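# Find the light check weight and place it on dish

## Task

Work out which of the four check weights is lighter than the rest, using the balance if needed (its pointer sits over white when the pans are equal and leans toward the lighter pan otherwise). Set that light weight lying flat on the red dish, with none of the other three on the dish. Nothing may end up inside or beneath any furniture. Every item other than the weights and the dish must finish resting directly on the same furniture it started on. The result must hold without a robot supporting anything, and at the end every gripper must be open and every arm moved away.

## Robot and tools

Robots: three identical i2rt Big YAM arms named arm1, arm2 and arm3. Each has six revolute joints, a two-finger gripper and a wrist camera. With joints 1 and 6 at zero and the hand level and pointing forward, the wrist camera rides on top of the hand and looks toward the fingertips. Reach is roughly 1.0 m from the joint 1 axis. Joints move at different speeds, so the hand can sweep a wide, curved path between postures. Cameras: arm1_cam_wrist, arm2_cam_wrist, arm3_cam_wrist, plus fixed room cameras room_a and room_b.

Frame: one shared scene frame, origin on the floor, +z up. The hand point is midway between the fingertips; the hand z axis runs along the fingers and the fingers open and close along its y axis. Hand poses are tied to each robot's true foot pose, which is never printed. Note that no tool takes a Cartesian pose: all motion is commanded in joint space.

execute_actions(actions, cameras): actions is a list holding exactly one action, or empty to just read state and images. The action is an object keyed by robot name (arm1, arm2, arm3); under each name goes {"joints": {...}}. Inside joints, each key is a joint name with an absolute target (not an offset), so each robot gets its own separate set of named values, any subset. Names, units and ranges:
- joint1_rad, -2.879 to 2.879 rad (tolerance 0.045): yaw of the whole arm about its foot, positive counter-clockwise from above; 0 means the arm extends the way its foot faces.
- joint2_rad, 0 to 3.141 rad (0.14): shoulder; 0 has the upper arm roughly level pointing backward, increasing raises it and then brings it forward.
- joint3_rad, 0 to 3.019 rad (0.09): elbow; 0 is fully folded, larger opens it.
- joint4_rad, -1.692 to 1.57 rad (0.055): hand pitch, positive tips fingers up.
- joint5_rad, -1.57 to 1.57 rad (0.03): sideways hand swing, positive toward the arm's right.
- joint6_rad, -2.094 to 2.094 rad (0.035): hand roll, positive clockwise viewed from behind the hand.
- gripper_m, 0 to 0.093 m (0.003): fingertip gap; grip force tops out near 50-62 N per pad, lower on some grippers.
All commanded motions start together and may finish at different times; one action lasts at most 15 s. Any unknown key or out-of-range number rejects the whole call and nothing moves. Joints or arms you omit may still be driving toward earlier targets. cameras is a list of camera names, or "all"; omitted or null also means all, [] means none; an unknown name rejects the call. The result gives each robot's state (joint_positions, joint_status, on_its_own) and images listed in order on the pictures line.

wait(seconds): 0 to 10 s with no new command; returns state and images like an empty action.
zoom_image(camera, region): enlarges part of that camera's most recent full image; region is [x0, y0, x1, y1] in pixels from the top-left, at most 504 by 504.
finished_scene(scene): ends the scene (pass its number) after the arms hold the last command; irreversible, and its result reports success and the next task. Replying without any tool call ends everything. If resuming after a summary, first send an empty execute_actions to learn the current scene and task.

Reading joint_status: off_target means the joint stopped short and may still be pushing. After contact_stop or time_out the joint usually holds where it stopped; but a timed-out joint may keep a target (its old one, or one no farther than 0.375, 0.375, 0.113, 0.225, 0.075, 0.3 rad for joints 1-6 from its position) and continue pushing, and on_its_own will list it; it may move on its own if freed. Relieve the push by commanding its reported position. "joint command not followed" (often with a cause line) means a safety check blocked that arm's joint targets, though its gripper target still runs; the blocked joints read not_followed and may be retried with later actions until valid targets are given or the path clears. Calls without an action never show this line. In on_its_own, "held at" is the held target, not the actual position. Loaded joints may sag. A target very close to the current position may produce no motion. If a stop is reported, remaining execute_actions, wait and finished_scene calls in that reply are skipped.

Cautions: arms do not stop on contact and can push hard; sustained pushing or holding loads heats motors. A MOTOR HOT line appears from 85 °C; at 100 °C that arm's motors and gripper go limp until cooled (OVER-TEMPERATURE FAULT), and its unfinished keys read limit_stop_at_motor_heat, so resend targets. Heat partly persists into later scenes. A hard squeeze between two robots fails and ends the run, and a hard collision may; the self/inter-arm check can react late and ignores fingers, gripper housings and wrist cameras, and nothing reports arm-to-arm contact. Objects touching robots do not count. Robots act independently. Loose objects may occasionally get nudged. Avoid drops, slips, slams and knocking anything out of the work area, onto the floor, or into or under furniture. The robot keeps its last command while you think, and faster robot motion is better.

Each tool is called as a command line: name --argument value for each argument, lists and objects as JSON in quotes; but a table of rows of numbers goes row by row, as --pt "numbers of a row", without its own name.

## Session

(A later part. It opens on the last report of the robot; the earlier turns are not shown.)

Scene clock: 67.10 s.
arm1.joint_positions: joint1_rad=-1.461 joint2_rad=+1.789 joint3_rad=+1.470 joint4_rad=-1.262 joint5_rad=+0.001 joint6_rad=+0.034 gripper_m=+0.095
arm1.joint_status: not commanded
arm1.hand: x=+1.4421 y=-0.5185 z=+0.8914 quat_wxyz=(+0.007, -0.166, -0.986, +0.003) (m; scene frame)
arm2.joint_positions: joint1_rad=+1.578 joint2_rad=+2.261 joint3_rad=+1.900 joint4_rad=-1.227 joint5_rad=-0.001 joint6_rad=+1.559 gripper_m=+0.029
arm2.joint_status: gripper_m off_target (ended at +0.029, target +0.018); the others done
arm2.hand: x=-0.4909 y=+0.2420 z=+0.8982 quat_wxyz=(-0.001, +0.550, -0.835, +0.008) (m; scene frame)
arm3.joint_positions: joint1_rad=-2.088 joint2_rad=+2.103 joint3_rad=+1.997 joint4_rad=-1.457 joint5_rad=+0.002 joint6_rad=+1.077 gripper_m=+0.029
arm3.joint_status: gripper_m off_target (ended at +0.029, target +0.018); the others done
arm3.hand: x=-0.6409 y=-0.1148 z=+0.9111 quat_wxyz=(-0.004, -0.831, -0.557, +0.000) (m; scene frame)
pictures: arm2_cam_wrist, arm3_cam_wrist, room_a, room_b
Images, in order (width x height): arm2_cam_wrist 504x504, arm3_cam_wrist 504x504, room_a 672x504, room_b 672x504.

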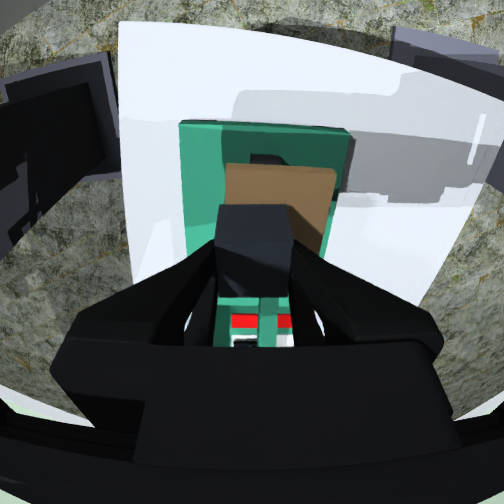

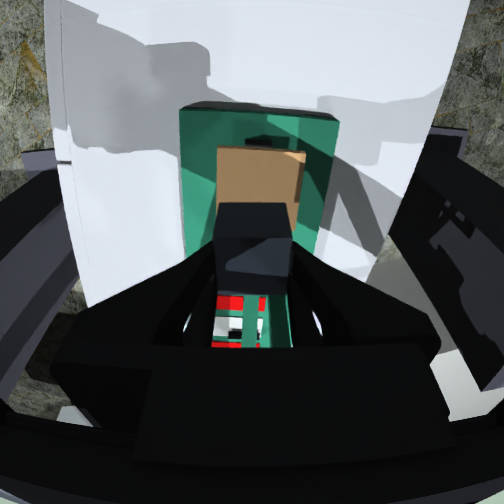

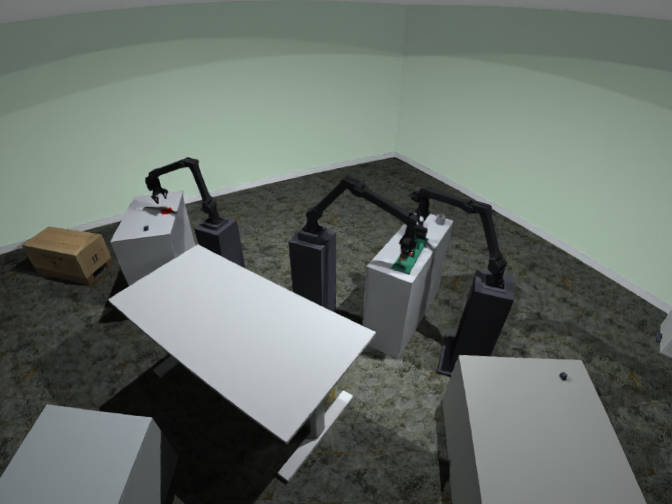

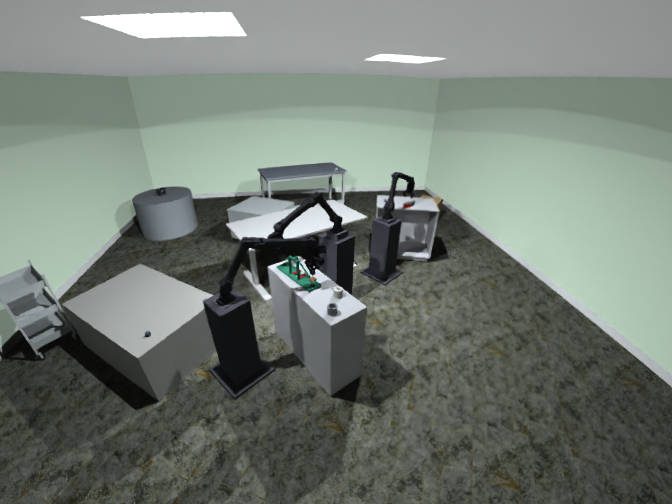

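execute_actions --actions '[]' --cameras '["arm2_cam_wrist", "arm3_cam_wrist", "room_a", "room_b"]'

Scene clock: 67.60 s.
arm1.joint_positions: joint1_rad=-1.461 joint2_rad=+1.789 joint3_rad=+1.470 joint4_rad=-1.262 joint5_rad=+0.001 joint6_rad=+0.034 gripper_m=+0.095
arm1.joint_status: not commanded
arm1.hand: x=+1.4421 y=-0.5185 z=+0.8914 quat_wxyz=(+0.007, -0.166, -0.986, +0.003) (m; scene frame)
arm2.joint_positions: joint1_rad=+1.578 joint2_rad=+2.261 joint3_rad=+1.900 joint4_rad=-1.227 joint5_rad=-0.001 joint6_rad=+1.559 gripper_m=+0.029
arm2.joint_status: gripper_m off_target (ended at +0.029, target +0.018); the others done
arm2.hand: x=-0.4909 y=+0.2420 z=+0.8982 quat_wxyz=(-0.001, +0.550, -0.835, +0.008) (m; scene frame)
arm3.joint_positions: joint1_rad=-2.088 joint2_rad=+2.103 joint3_rad=+1.997 joint4_rad=-1.457 joint5_rad=+0.002 joint6_rad=+1.077 gripper_m=+0.029
arm3.joint_status: gripper_m off_target (ended at +0.029, target +0.018); the others done
arm3.hand: x=-0.6409 y=-0.1148 z=+0.9111 quat_wxyz=(-0.004, -0.831, -0.556, +0.000) (m; scene frame)
pictures: arm2_cam_wrist, arm3_cam_wrist, room_a, room_b
Images, in order (width x height): arm2_cam_wrist 504x504, arm3_cam_wrist 504x504, room_a 672x504, room_b 672x504.

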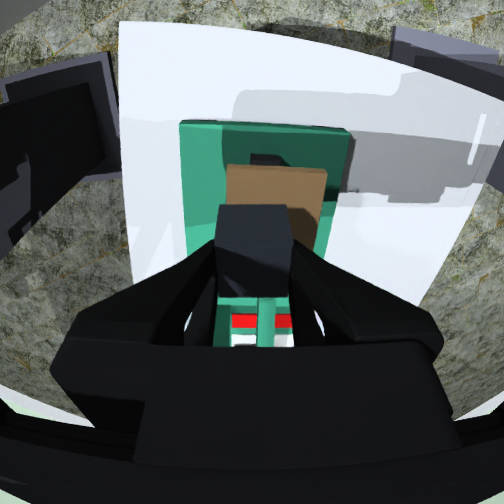

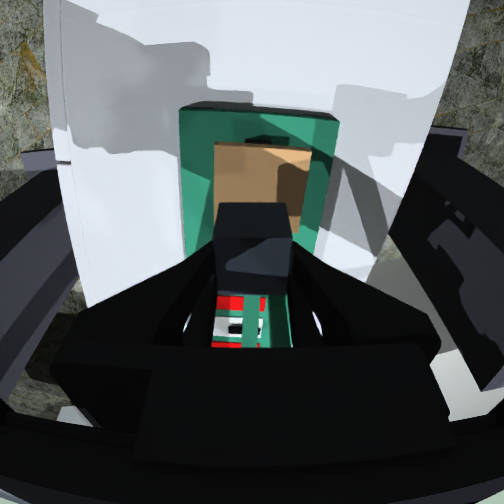

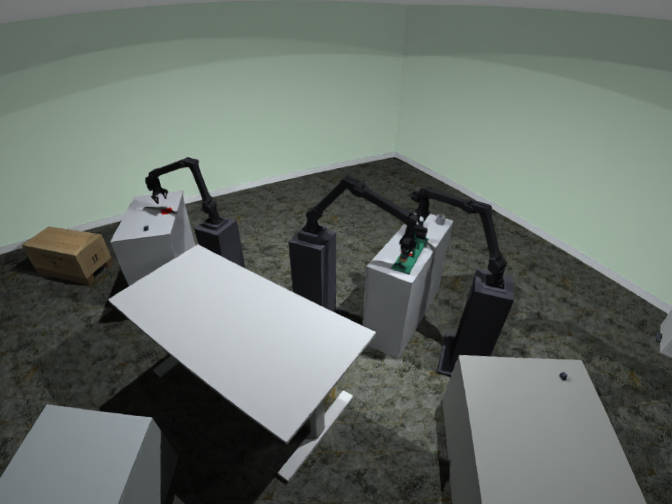

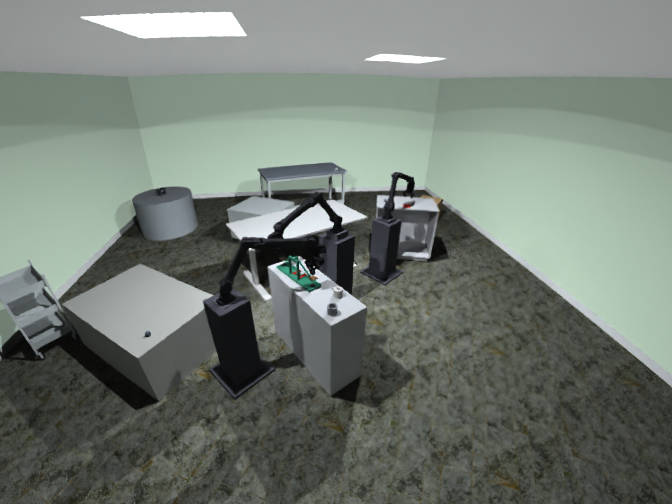

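execute_actions --actions '[]' --cameras '["arm2_cam_wrist", "arm3_cam_wrist"]'

zoom_image --camera "arm2_cam_wrist" --region '[170, 110, 360, 260]'

zoom_image --camera "arm3_cam_wrist" --region '[170, 100, 360, 250]'

Scene clock: 68.53 s.
arm1.joint_positions: joint1_rad=-1.461 joint2_rad=+1.789 joint3_rad=+1.470 joint4_rad=-1.262 joint5_rad=+0.001 joint6_rad=+0.034 gripper_m=+0.095
arm1.joint_status: not commanded
arm1.hand: x=+1.4421 y=-0.5185 z=+0.8914 quat_wxyz=(+0.007, -0.166, -0.986, +0.003) (m; scene frame)
arm2.joint_positions: joint1_rad=+1.578 joint2_rad=+2.261 joint3_rad=+1.900 joint4_rad=-1.227 joint5_rad=-0.001 joint6_rad=+1.559 gripper_m=+0.029
arm2.joint_status: gripper_m off_target (ended at +0.029, target +0.018); the others done
arm2.hand: x=-0.4909 y=+0.2420 z=+0.8982 quat_wxyz=(-0.001, +0.550, -0.835, +0.008) (m; scene frame)
arm3.joint_positions: joint1_rad=-2.088 joint2_rad=+2.103 joint3_rad=+1.997 joint4_rad=-1.457 joint5_rad=+0.002 joint6_rad=+1.077 gripper_m=+0.029
arm3.joint_status: gripper_m off_target (ended at +0.029, target +0.018); the others done
arm3.hand: x=-0.6409 y=-0.1148 z=+0.9111 quat_wxyz=(-0.004, -0.831, -0.556, +0.000) (m; scene frame)
pictures: arm2_cam_wrist, arm3_cam_wrist
Images, in order (width x height): arm2_cam_wrist 504x504, arm3_cam_wrist 504x504.

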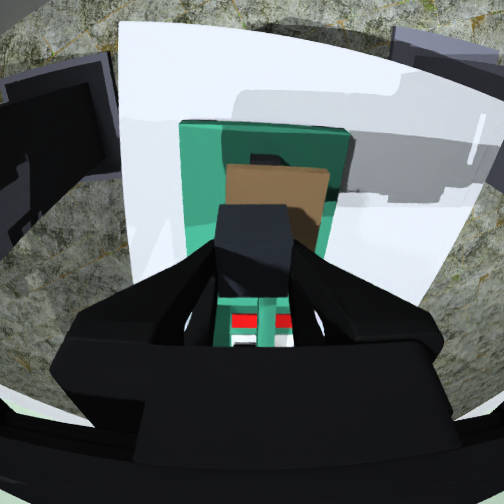

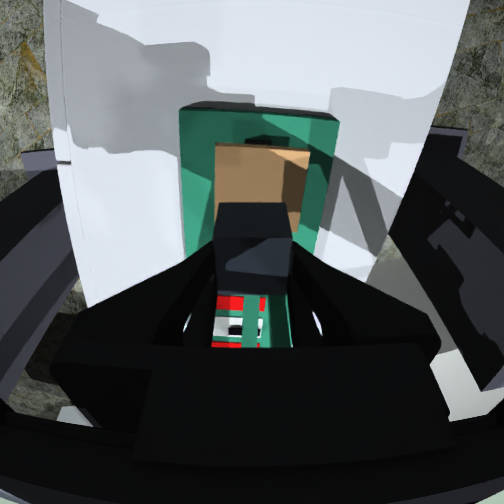

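Region (170, 110, 360, 260) of arm2_cam_wrist's 504x504 image, scaled by 2.653, with more detail than that image has; it fills the top 398 rows of this view, and the rest is white.

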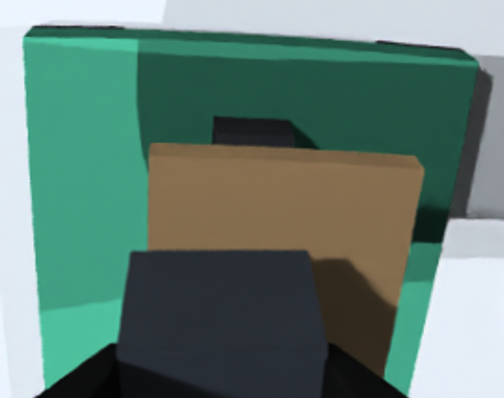

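Region (170, 100, 360, 250) of arm3_cam_wrist's 504x504 image, scaled by 2.653, with more detail than that image has; it fills the top 398 rows of this view, and the rest is white.

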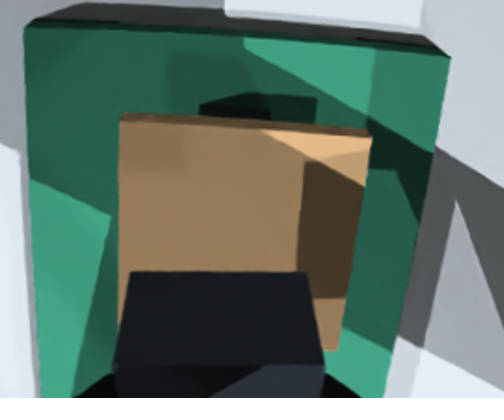

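execute_actions --actions '[{"arm2": {"joints": {"joint3_rad": 1.856, "joint4_rad": -1.177, "joint6_rad": 1.62, "gripper_m": 0.018}}, "arm3": {"joints": {"joint1_rad": -2.105, "joint3_rad": 1.918, "joint4_rad": -1.355, "joint6_rad": 1.14, "gripper_m": 0.018}}}]' --cameras '["arm2_cam_wrist", "arm3_cam_wrist"]'

Scene clock: 73.83 s.
arm1.joint_positions: joint1_rad=-1.461 joint2_rad=+1.789 joint3_rad=+1.470 joint4_rad=-1.262 joint5_rad=+0.001 joint6_rad=+0.034 gripper_m=+0.095
arm1.joint_status: not commanded
arm1.hand: x=+1.4421 y=-0.5185 z=+0.8914 quat_wxyz=(+0.007, -0.166, -0.986, +0.003) (m; scene frame)
arm2.joint_positions: joint1_rad=+1.578 joint2_rad=+2.256 joint3_rad=+1.859 joint4_rad=-1.190 joint5_rad=+0.000 joint6_rad=+1.609 gripper_m=+0.029
arm2.joint_status: gripper_m off_target (ended at +0.029, target +0.018); the others done
arm2.hand: x=-0.4854 y=+0.2395 z=+0.8869 quat_wxyz=(-0.002, +0.529, -0.848, +0.007) (m; scene frame)
arm3.joint_positions: joint1_rad=-2.099 joint2_rad=+2.103 joint3_rad=+1.911 joint4_rad=-1.368 joint5_rad=+0.000 joint6_rad=+1.127 gripper_m=+0.029
arm3.joint_status: gripper_m off_target (ended at +0.029, target +0.018); the others done
arm3.hand: x=-0.6487 y=-0.1156 z=+0.8790 quat_wxyz=(-0.006, -0.847, -0.531, -0.001) (m; scene frame)
pictures: arm2_cam_wrist, arm3_cam_wrist
Images, in order (width x height): arm2_cam_wrist 504x504, arm3_cam_wrist 504x504.

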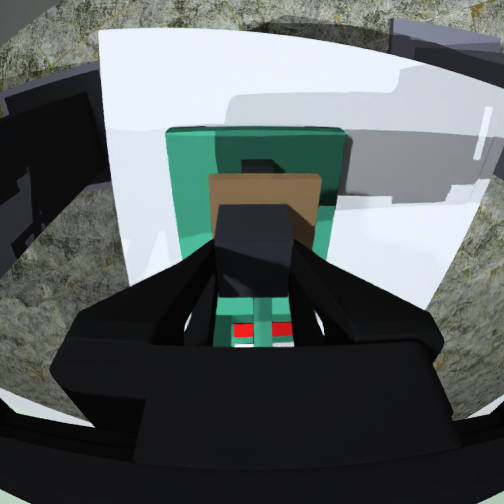

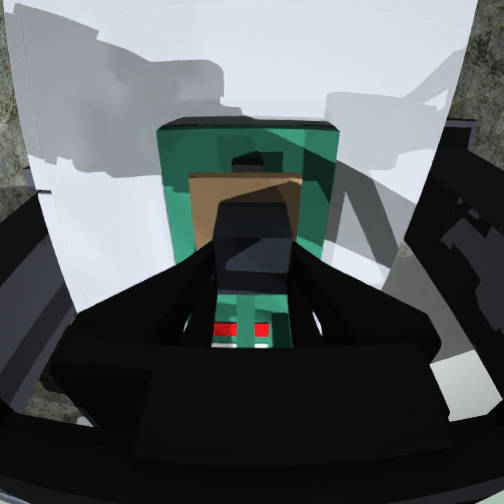

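execute_actions --actions '[]' --cameras '["arm2_cam_wrist", "arm3_cam_wrist"]'

zoom_image --camera "arm2_cam_wrist" --region '[170, 150, 350, 260]'

zoom_image --camera "arm3_cam_wrist" --region '[170, 150, 350, 260]'

Scene clock: 74.13 s.
arm1.joint_positions: joint1_rad=-1.461 joint2_rad=+1.789 joint3_rad=+1.470 joint4_rad=-1.262 joint5_rad=+0.001 joint6_rad=+0.034 gripper_m=+0.095
arm1.joint_status: not commanded
arm1.hand: x=+1.4421 y=-0.5185 z=+0.8914 quat_wxyz=(+0.007, -0.166, -0.986, +0.003) (m; scene frame)
arm2.joint_positions: joint1_rad=+1.578 joint2_rad=+2.256 joint3_rad=+1.859 joint4_rad=-1.190 joint5_rad=+0.000 joint6_rad=+1.609 gripper_m=+0.029
arm2.joint_status: gripper_m off_target (ended at +0.029, target +0.018); the others done
arm2.hand: x=-0.4854 y=+0.2395 z=+0.8869 quat_wxyz=(-0.002, +0.529, -0.848, +0.007) (m; scene frame)
arm3.joint_positions: joint1_rad=-2.099 joint2_rad=+2.103 joint3_rad=+1.911 joint4_rad=-1.368 joint5_rad=+0.000 joint6_rad=+1.127 gripper_m=+0.029
arm3.joint_status: gripper_m off_target (ended at +0.029, target +0.018); the others done
arm3.hand: x=-0.6487 y=-0.1156 z=+0.8790 quat_wxyz=(-0.006, -0.847, -0.531, -0.001) (m; scene frame)
pictures: arm2_cam_wrist, arm3_cam_wrist
Images, in order (width x height): arm2_cam_wrist 504x504, arm3_cam_wrist 504x504.

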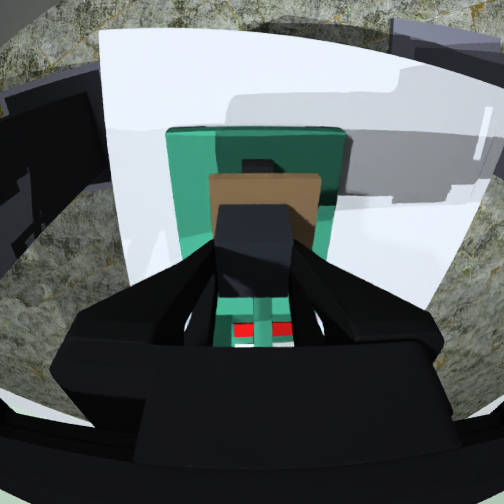

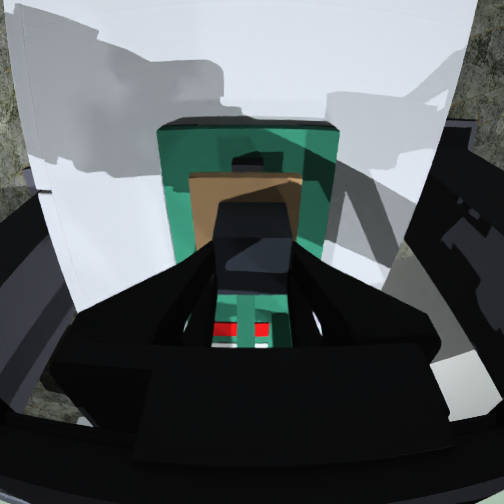

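Region (170, 150, 350, 260) of arm2_cam_wrist's 504x504 image, scaled by 2.800, with more detail than that image has.

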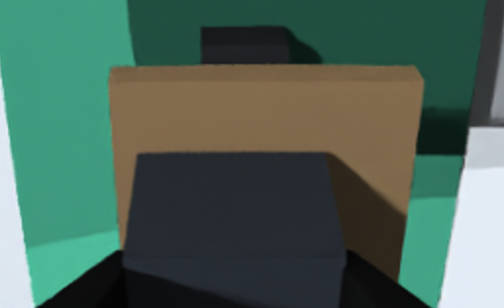

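Region (170, 150, 350, 260) of arm3_cam_wrist's 504x504 image, scaled by 2.800, with more detail than that image has.

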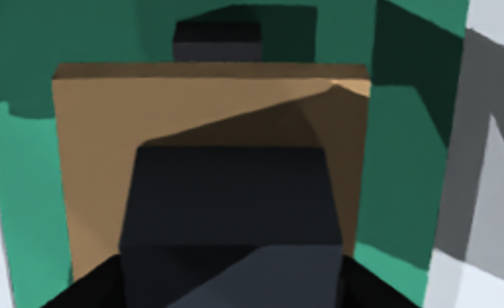

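execute_actions --actions '[{"arm2": {"joints": {"joint3_rad": 1.835, "gripper_m": 0.018}}}]' --cameras '["arm2_cam_wrist", "arm3_cam_wrist"]'

Scene clock: 76.10 s.
arm1.joint_positions: joint1_rad=-1.461 joint2_rad=+1.789 joint3_rad=+1.470 joint4_rad=-1.262 joint5_rad=+0.001 joint6_rad=+0.034 gripper_m=+0.095
arm1.joint_status: not commanded
arm1.hand: x=+1.4421 y=-0.5185 z=+0.8914 quat_wxyz=(+0.007, -0.166, -0.986, +0.003) (m; scene frame)
arm2.joint_positions: joint1_rad=+1.579 joint2_rad=+2.255 joint3_rad=+1.850 joint4_rad=-1.184 joint5_rad=+0.000 joint6_rad=+1.611 gripper_m=+0.029
arm2.joint_status: gripper_m off_target (ended at +0.029, target +0.018); the others done
arm2.hand: x=-0.4838 y=+0.2384 z=+0.8847 quat_wxyz=(-0.002, +0.529, -0.849, +0.008) (m; scene frame)
arm3.joint_positions: joint1_rad=-2.100 joint2_rad=+2.103 joint3_rad=+1.911 joint4_rad=-1.368 joint5_rad=+0.000 joint6_rad=+1.127 gripper_m=+0.029
arm3.joint_status: not commanded
arm3.hand: x=-0.6491 y=-0.1159 z=+0.8790 quat_wxyz=(-0.006, -0.848, -0.531, -0.001) (m; scene frame)
pictures: arm2_cam_wrist, arm3_cam_wrist
Images, in order (width x height): arm2_cam_wrist 504x504, arm3_cam_wrist 504x504.

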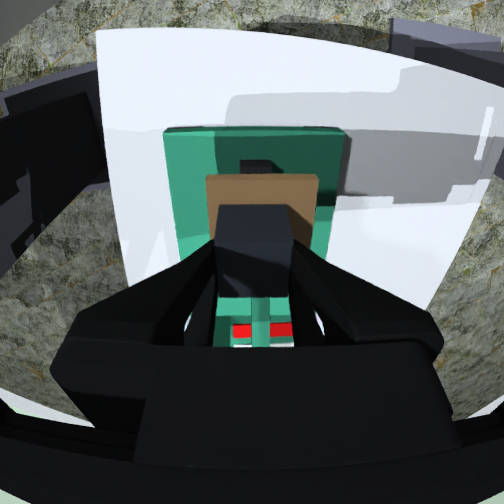

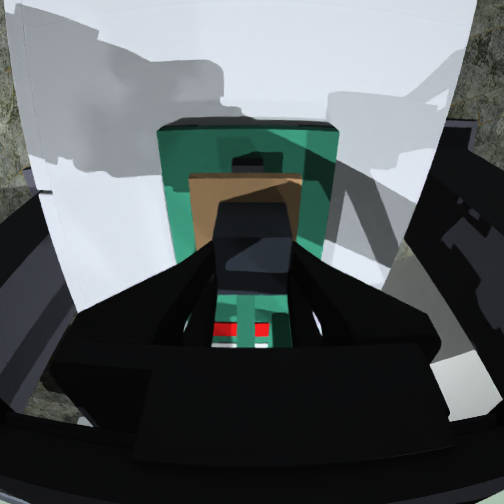

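execute_actions --actions '[{"arm2": {"joints": {"joint3_rad": 1.85, "gripper_m": 0.085}}, "arm3": {"joints": {"gripper_m": 0.085}}}]' --cameras '["arm2_cam_wrist", "arm3_cam_wrist", "room_a", "room_b"]'

Scene clock: 77.23 s.
arm1.joint_positions: joint1_rad=-1.461 joint2_rad=+1.789 joint3_rad=+1.470 joint4_rad=-1.262 joint5_rad=+0.001 joint6_rad=+0.034 gripper_m=+0.095
arm1.joint_status: not commanded
arm1.hand: x=+1.4421 y=-0.5185 z=+0.8914 quat_wxyz=(+0.007, -0.166, -0.986, +0.003) (m; scene frame)
arm2.joint_positions: joint1_rad=+1.579 joint2_rad=+2.254 joint3_rad=+1.850 joint4_rad=-1.184 joint5_rad=+0.000 joint6_rad=+1.611 gripper_m=+0.085
arm2.joint_status: all done
arm2.hand: x=-0.4839 y=+0.2384 z=+0.8849 quat_wxyz=(-0.002, +0.529, -0.849, +0.008) (m; scene frame)
arm3.joint_positions: joint1_rad=-2.100 joint2_rad=+2.103 joint3_rad=+1.911 joint4_rad=-1.368 joint5_rad=+0.000 joint6_rad=+1.127 gripper_m=+0.085
arm3.joint_status: all done
arm3.hand: x=-0.6491 y=-0.1159 z=+0.8790 quat_wxyz=(-0.006, -0.848, -0.531, -0.001) (m; scene frame)
pictures: arm2_cam_wrist, arm3_cam_wrist, room_a, room_b
Images, in order (width x height): arm2_cam_wrist 504x504, arm3_cam_wrist 504x504, room_a 672x504, room_b 672x504.

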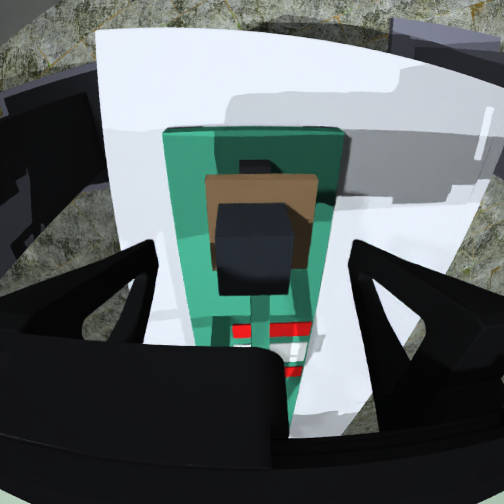

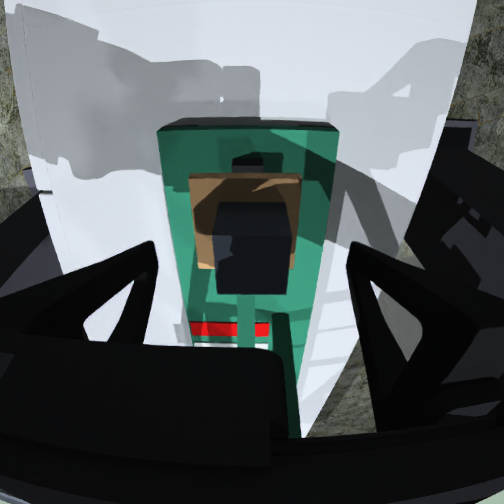

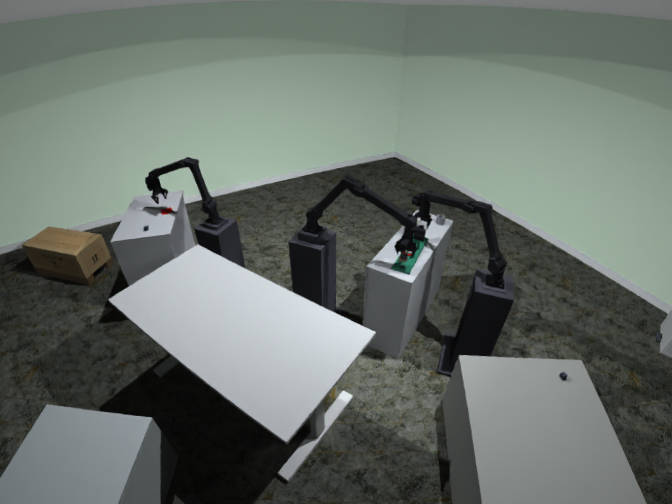

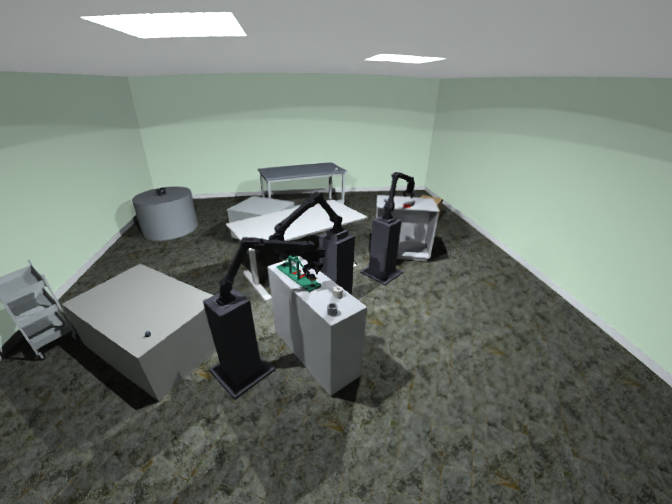

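execute_actions --actions '[]' --cameras '["arm2_cam_wrist", "arm3_cam_wrist", "room_b"]'

zoom_image --camera "room_b" --region '[260, 230, 350, 310]'

Scene clock: 81.53 s.
arm1.joint_positions: joint1_rad=-1.461 joint2_rad=+1.789 joint3_rad=+1.470 joint4_rad=-1.262 joint5_rad=+0.001 joint6_rad=+0.034 gripper_m=+0.095
arm1.joint_status: not commanded
arm1.hand: x=+1.4421 y=-0.5185 z=+0.8914 quat_wxyz=(+0.007, -0.166, -0.986, +0.003) (m; scene frame)
arm2.joint_positions: joint1_rad=+1.579 joint2_rad=+2.254 joint3_rad=+1.850 joint4_rad=-1.184 joint5_rad=+0.000 joint6_rad=+1.611 gripper_m=+0.085
arm2.joint_status: all done
arm2.hand: x=-0.4839 y=+0.2384 z=+0.8849 quat_wxyz=(-0.002, +0.529, -0.849, +0.008) (m; scene frame)
arm3.joint_positions: joint1_rad=-2.100 joint2_rad=+2.103 joint3_rad=+1.911 joint4_rad=-1.368 joint5_rad=+0.000 joint6_rad=+1.127 gripper_m=+0.085
arm3.joint_status: all done
arm3.hand: x=-0.6491 y=-0.1159 z=+0.8790 quat_wxyz=(-0.006, -0.848, -0.531, -0.001) (m; scene frame)
pictures: arm2_cam_wrist, arm3_cam_wrist, room_b
Images, in order (width x height): arm2_cam_wrist 504x504, arm3_cam_wrist 504x504, room_b 672x504.

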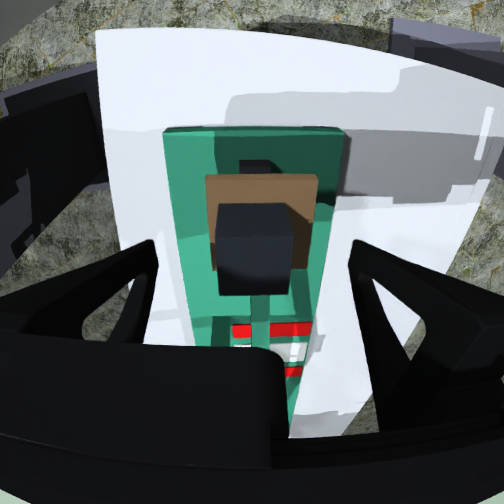

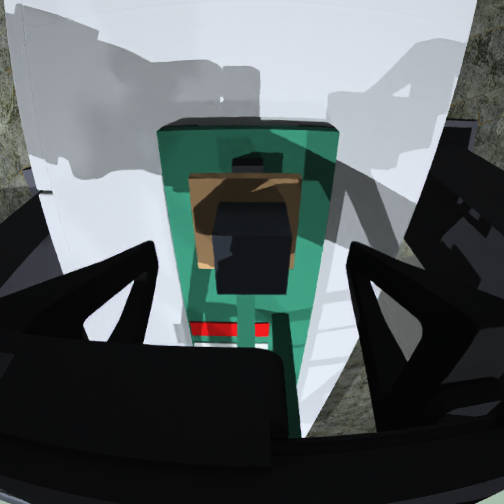

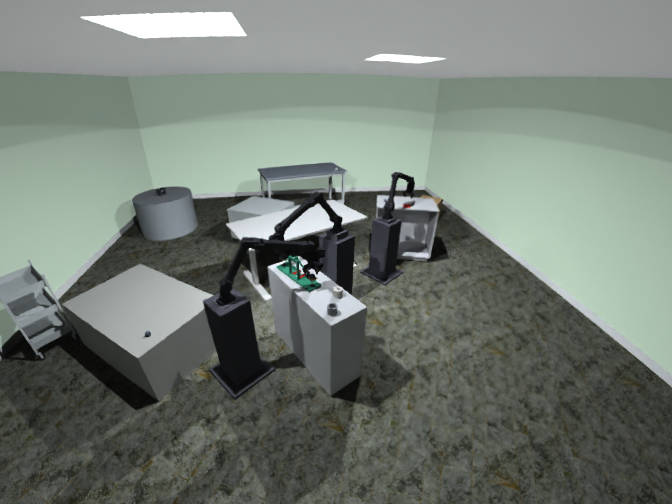

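Region (260, 230, 350, 310) of room_b's 672x504 image, scaled by 5.600, with more detail than that image has.

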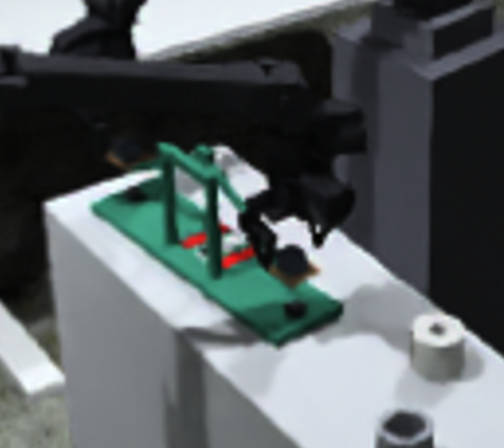

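execute_actions --actions '[{"arm1": {"joints": {"joint1_rad": -0.915, "joint2_rad": 1.89, "joint3_rad": 1.535, "joint4_rad": -1.175, "joint6_rad": 0.13}}, "arm2": {"joints": {"gripper_m": 0.018}}, "arm3": {"joints": {"joint2_rad": 1.29}}}]' --cameras '["arm1_cam_wrist", "arm2_cam_wrist", "room_a"]'

Scene clock: 88.20 s.
arm1.joint_positions: joint1_rad=-0.914 joint2_rad=+1.895 joint3_rad=+1.503 joint4_rad=-1.187 joint5_rad=-0.002 joint6_rad=+0.122 gripper_m=+0.095
arm1.joint_status: all done
arm1.hand: x=+1.4760 y=-0.2254 z=+0.8456 quat_wxyz=(+0.007, +0.062, -0.998, +0.003) (m; scene frame)
arm2.joint_positions: joint1_rad=+1.579 joint2_rad=+2.254 joint3_rad=+1.850 joint4_rad=-1.184 joint5_rad=+0.000 joint6_rad=+1.611 gripper_m=+0.029
arm2.joint_status: gripper_m off_target (ended at +0.029, target +0.018)
arm2.hand: x=-0.4839 y=+0.2384 z=+0.8849 quat_wxyz=(-0.002, +0.529, -0.849, +0.008) (m; scene frame)
arm3.joint_positions: joint1_rad=-2.100 joint2_rad=+1.299 joint3_rad=+1.910 joint4_rad=-1.362 joint5_rad=+0.000 joint6_rad=+1.127 gripper_m=+0.085
arm3.joint_status: all done
arm3.hand: x=-0.7571 y=+0.0178 z=+1.3396 quat_wxyz=(-0.395, -0.778, -0.486, -0.047) (m; scene frame)
pictures: arm1_cam_wrist, arm2_cam_wrist, room_a
Images, in order (width x height): arm1_cam_wrist 504x504, arm2_cam_wrist 504x504, room_a 672x504.

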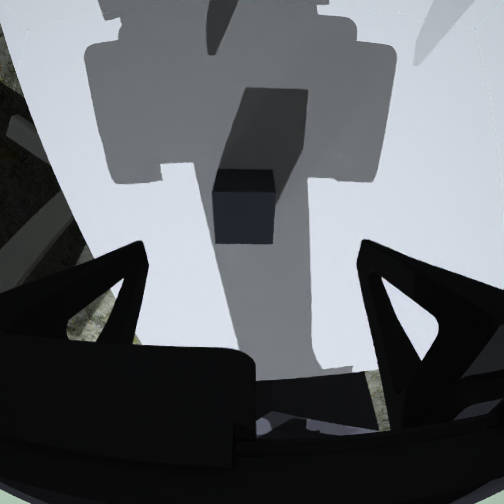

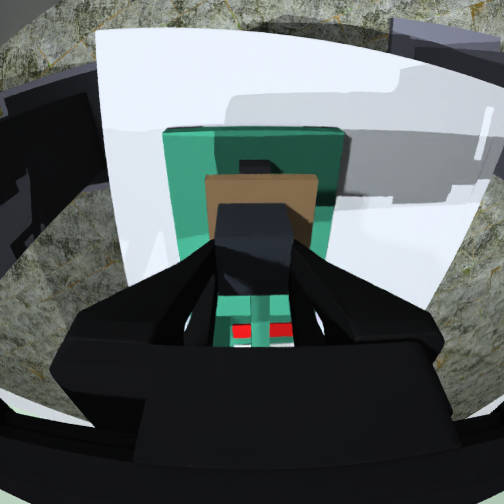

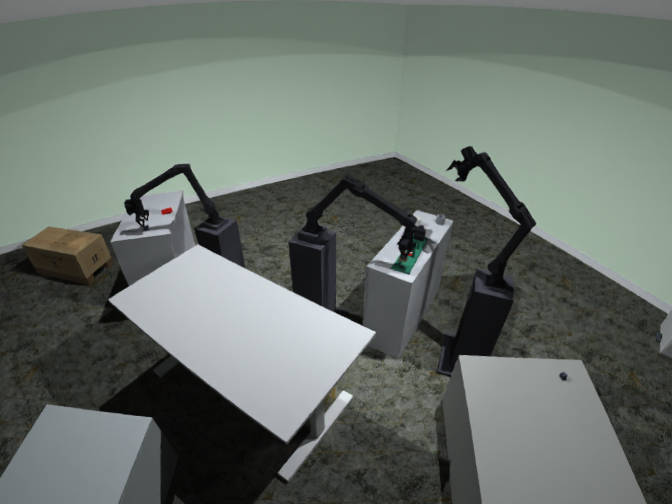

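execute_actions --actions '[{"arm1": {"joints": {"joint1_rad": -0.90, "joint2_rad": 1.942, "joint3_rad": 1.449, "joint4_rad": -1.077}}, "arm2": {"joints": {"joint2_rad": 2.11, "joint4_rad": -1.25, "gripper_m": 0.018}}, "arm3": {"joints": {"joint1_rad": -0.95, "joint3_rad": 1.6, "joint4_rad": -1.5, "joint6_rad": 0.0, "gripper_m": 0.093}}}]' --cameras '["arm1_cam_wrist", "arm2_cam_wrist", "room_a", "room_b"]'

Scene clock: 93.33 s.
arm1.joint_positions: joint1_rad=-0.913 joint2_rad=+1.935 joint3_rad=+1.443 joint4_rad=-1.093 joint5_rad=-0.002 joint6_rad=+0.122 gripper_m=+0.095
arm1.joint_status: all done
arm1.hand: x=+1.4715 y=-0.2258 z=+0.8036 quat_wxyz=(+0.010, +0.063, -0.998, +0.003) (m; scene frame)
arm2.joint_positions: joint1_rad=+1.579 joint2_rad=+2.118 joint3_rad=+1.845 joint4_rad=-1.237 joint5_rad=+0.000 joint6_rad=+1.611 gripper_m=+0.029
arm2.joint_status: gripper_m off_target (ended at +0.029, target +0.018); the others done
arm2.hand: x=-0.4829 y=+0.2386 z=+0.9699 quat_wxyz=(+0.020, +0.528, -0.848, -0.025) (m; scene frame)
arm3.joint_positions: joint1_rad=-0.948 joint2_rad=+1.303 joint3_rad=+1.592 joint4_rad=-1.487 joint5_rad=+0.000 joint6_rad=+0.014 gripper_m=+0.093
arm3.joint_status: all done
arm3.hand: x=-0.6270 y=+0.5035 z=+1.1690 quat_wxyz=(-0.184, +0.119, -0.975, -0.025) (m; scene frame)
pictures: arm1_cam_wrist, arm2_cam_wrist, room_a, room_b
Images, in order (width x height): arm1_cam_wrist 504x504, arm2_cam_wrist 504x504, room_a 672x504, room_b 672x504.

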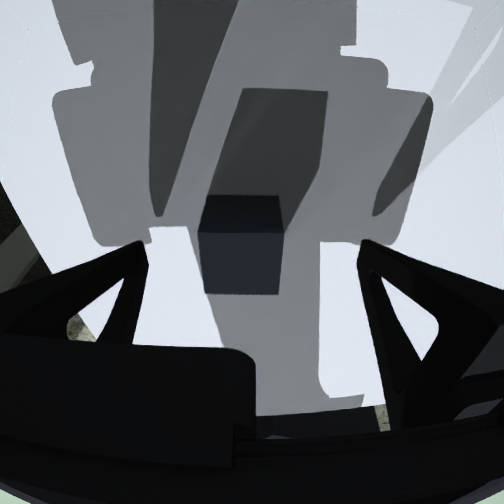

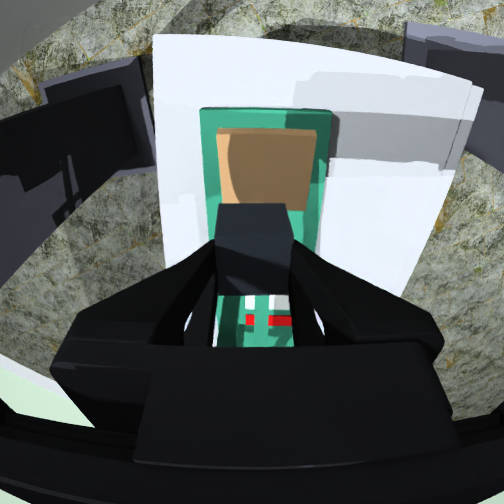

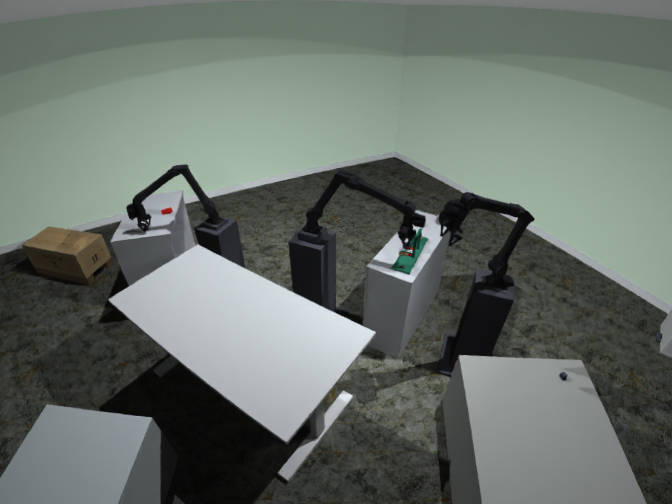

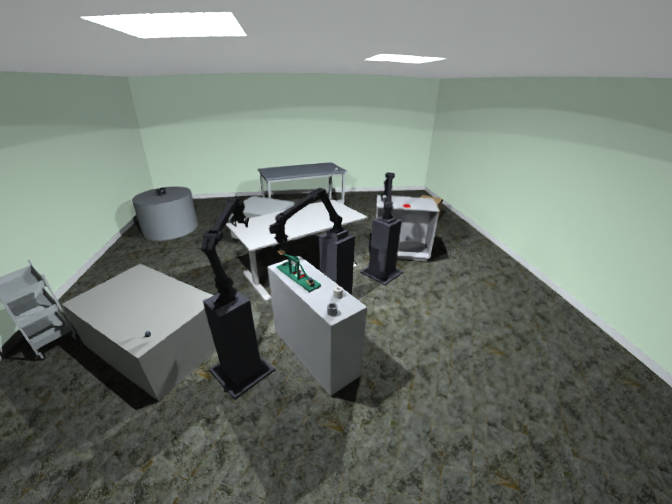

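zoom_image --camera "room_b" --region '[260, 230, 350, 310]'

zoom_image --camera "arm2_cam_wrist" --region '[190, 100, 350, 230]'

Region (260, 230, 350, 310) of room_b's 672x504 image, scaled by 5.600, with more detail than that image has.

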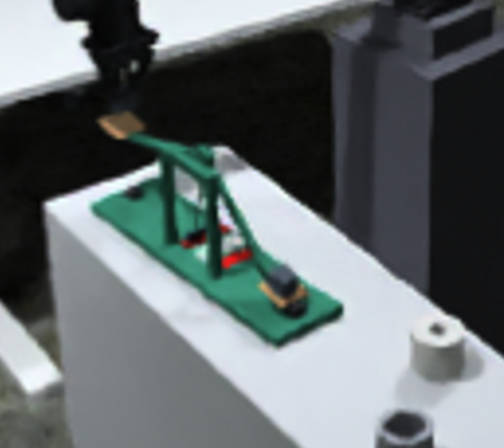

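Region (190, 100, 350, 230) of arm2_cam_wrist's 504x504 image, scaled by 3.150, with more detail than that image has; it fills the top 410 rows of this view, and the rest is white.

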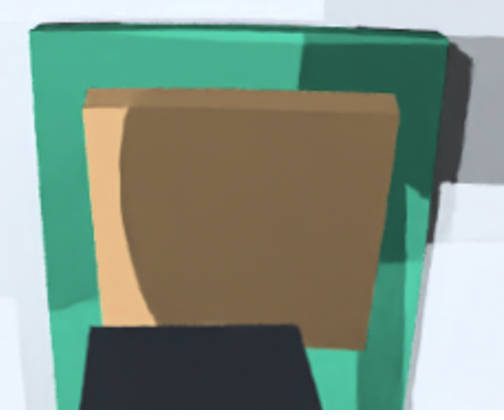

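execute_actions --actions '[{"arm1": {"joints": {"joint1_rad": -0.893, "joint4_rad": -1.06, "gripper_m": 0.05}}, "arm2": {"joints": {"joint1_rad": 0.3, "gripper_m": 0.018}}, "arm3": {"joints": {"joint1_rad": 0.9, "joint2_rad": 2.23, "joint4_rad": -0.91}}}]' --cameras '["arm1_cam_wrist", "arm2_cam_wrist", "arm3_cam_wrist", "room_a"]'

Scene clock: 98.73 s.
arm1.joint_positions: joint1_rad=-0.904 joint2_rad=+1.935 joint3_rad=+1.443 joint4_rad=-1.077 joint5_rad=-0.002 joint6_rad=+0.122 gripper_m=+0.050
arm1.joint_status: all done
arm1.hand: x=+1.4742 y=-0.2199 z=+0.8035 quat_wxyz=(+0.001, +0.068, -0.998, +0.002) (m; scene frame)
arm2.joint_positions: joint1_rad=+0.292 joint2_rad=+2.128 joint3_rad=+1.845 joint4_rad=-1.237 joint5_rad=+0.002 joint6_rad=+1.611 gripper_m=+0.029
arm2.joint_status: gripper_m off_target (ended at +0.029, target +0.018); the others done
arm2.hand: x=+0.2078 y=+0.6246 z=+0.9590 quat_wxyz=(+0.000, -0.086, -0.996, -0.024) (m; scene frame)
arm3.joint_positions: joint1_rad=+0.907 joint2_rad=+2.245 joint3_rad=+1.592 joint4_rad=-0.912 joint5_rad=-0.002 joint6_rad=+0.010 gripper_m=+0.093
arm3.joint_status: all done
arm3.hand: x=-1.3714 y=+0.9205 z=+0.6813 quat_wxyz=(-0.001, +0.868, -0.497, -0.003) (m; scene frame)
pictures: arm1_cam_wrist, arm2_cam_wrist, arm3_cam_wrist, room_a
Images, in order (width x height): arm1_cam_wrist 504x504, arm2_cam_wrist 504x504, arm3_cam_wrist 504x504, room_a 672x504.

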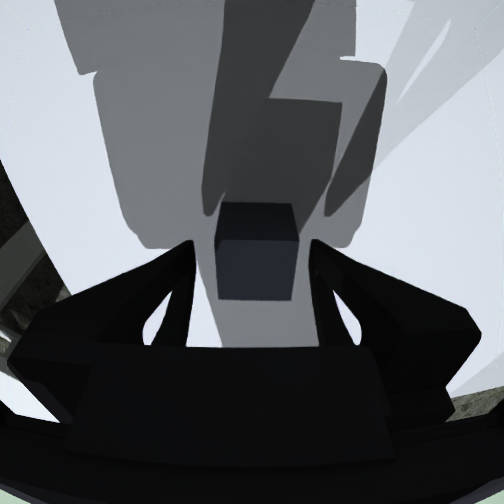

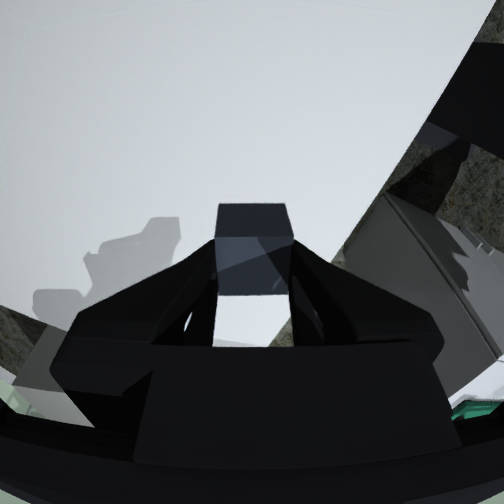

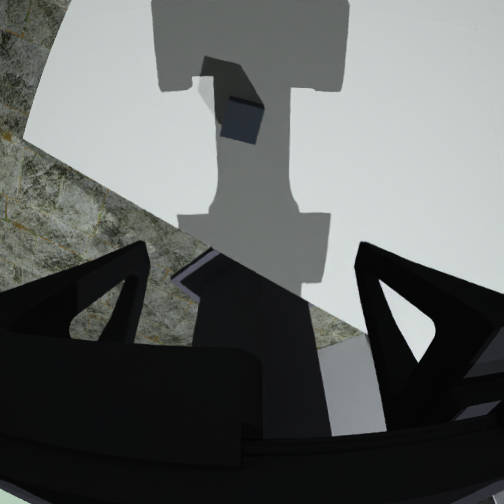

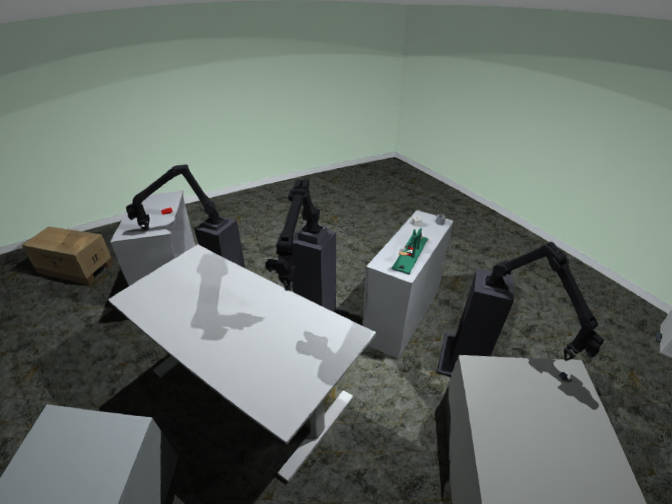

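zoom_image --camera "arm3_cam_wrist" --region '[200, 80, 290, 160]'

Region (200, 80, 290, 160) of arm3_cam_wrist's 504x504 image, scaled by 5.600, with more detail than that image has.

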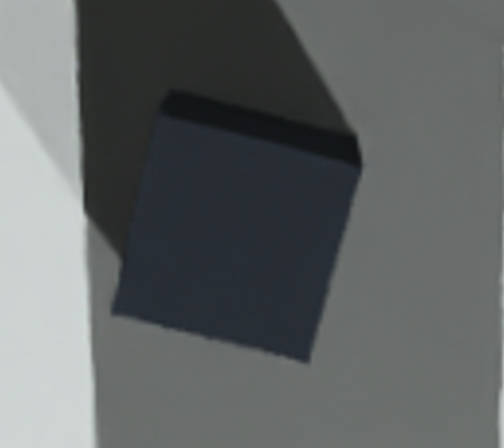

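execute_actions --actions '[{"arm1": {"joints": {"gripper_m": 0.018}}, "arm2": {"joints": {"joint2_rad": 2.40, "joint4_rad": -0.968, "gripper_m": 0.018}}, "arm3": {"joints": {"joint1_rad": 0.928, "joint2_rad": 2.567, "joint3_rad": 1.782, "joint4_rad": -0.74, "joint6_rad": 0.29, "gripper_m": 0.062}}}]' --cameras '["arm1_cam_wrist", "arm2_cam_wrist", "arm3_cam_wrist"]'

Scene clock: 105.60 s.
arm1.joint_positions: joint1_rad=-0.904 joint2_rad=+1.935 joint3_rad=+1.443 joint4_rad=-1.076 joint5_rad=-0.001 joint6_rad=+0.123 gripper_m=+0.029
arm1.joint_status: gripper_m off_target (ended at +0.029, target +0.018)
arm1.hand: x=+1.4744 y=-0.2200 z=+0.8035 quat_wxyz=(+0.001, +0.067, -0.998, +0.002) (m; scene frame)
arm2.joint_positions: joint1_rad=+0.292 joint2_rad=+2.432 joint3_rad=+1.841 joint4_rad=-0.980 joint5_rad=+0.002 joint6_rad=+1.613 gripper_m=+0.029
arm2.joint_status: gripper_m off_target (ended at +0.029, target +0.018); the others done
arm2.hand: x=+0.2083 y=+0.6350 z=+0.7620 quat_wxyz=(+0.001, -0.087, -0.996, +0.002) (m; scene frame)
arm3.joint_positions: joint1_rad=+0.924 joint2_rad=+2.581 joint3_rad=+1.764 joint4_rad=-0.745 joint5_rad=-0.002 joint6_rad=+0.277 gripper_m=+0.062
arm3.joint_status: all done
arm3.hand: x=-1.3941 y=+0.9374 z=+0.5250 quat_wxyz=(-0.002, +0.799, -0.601, -0.004) (m; scene frame)
pictures: arm1_cam_wrist, arm2_cam_wrist, arm3_cam_wrist
Images, in order (width x height): arm1_cam_wrist 504x504, arm2_cam_wrist 504x504, arm3_cam_wrist 504x504.

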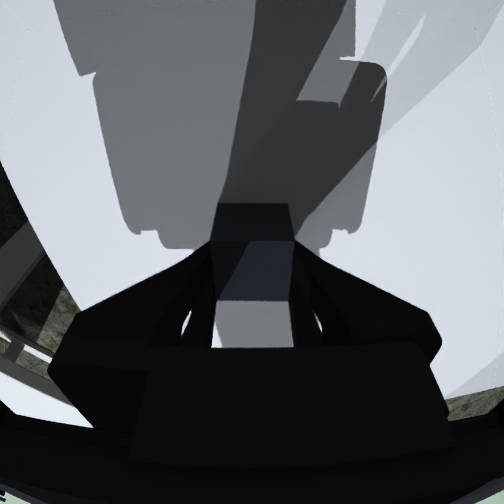

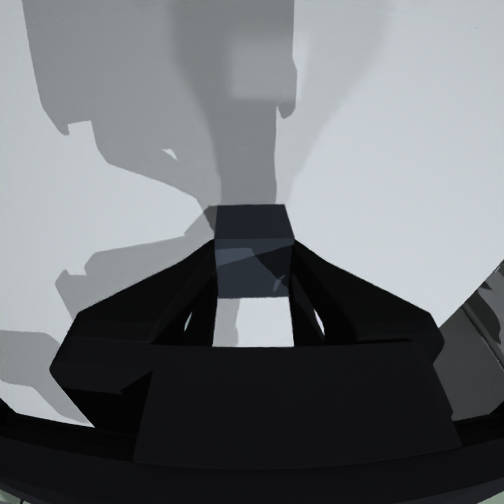

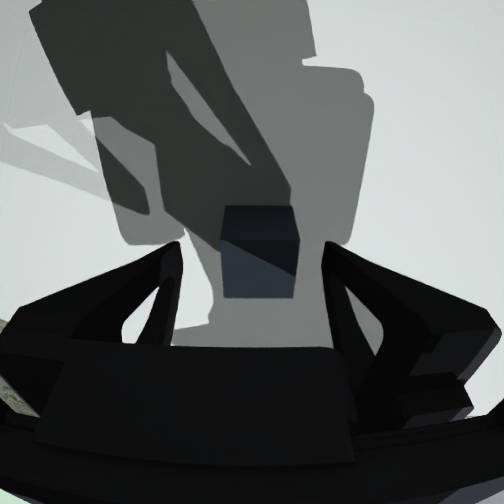

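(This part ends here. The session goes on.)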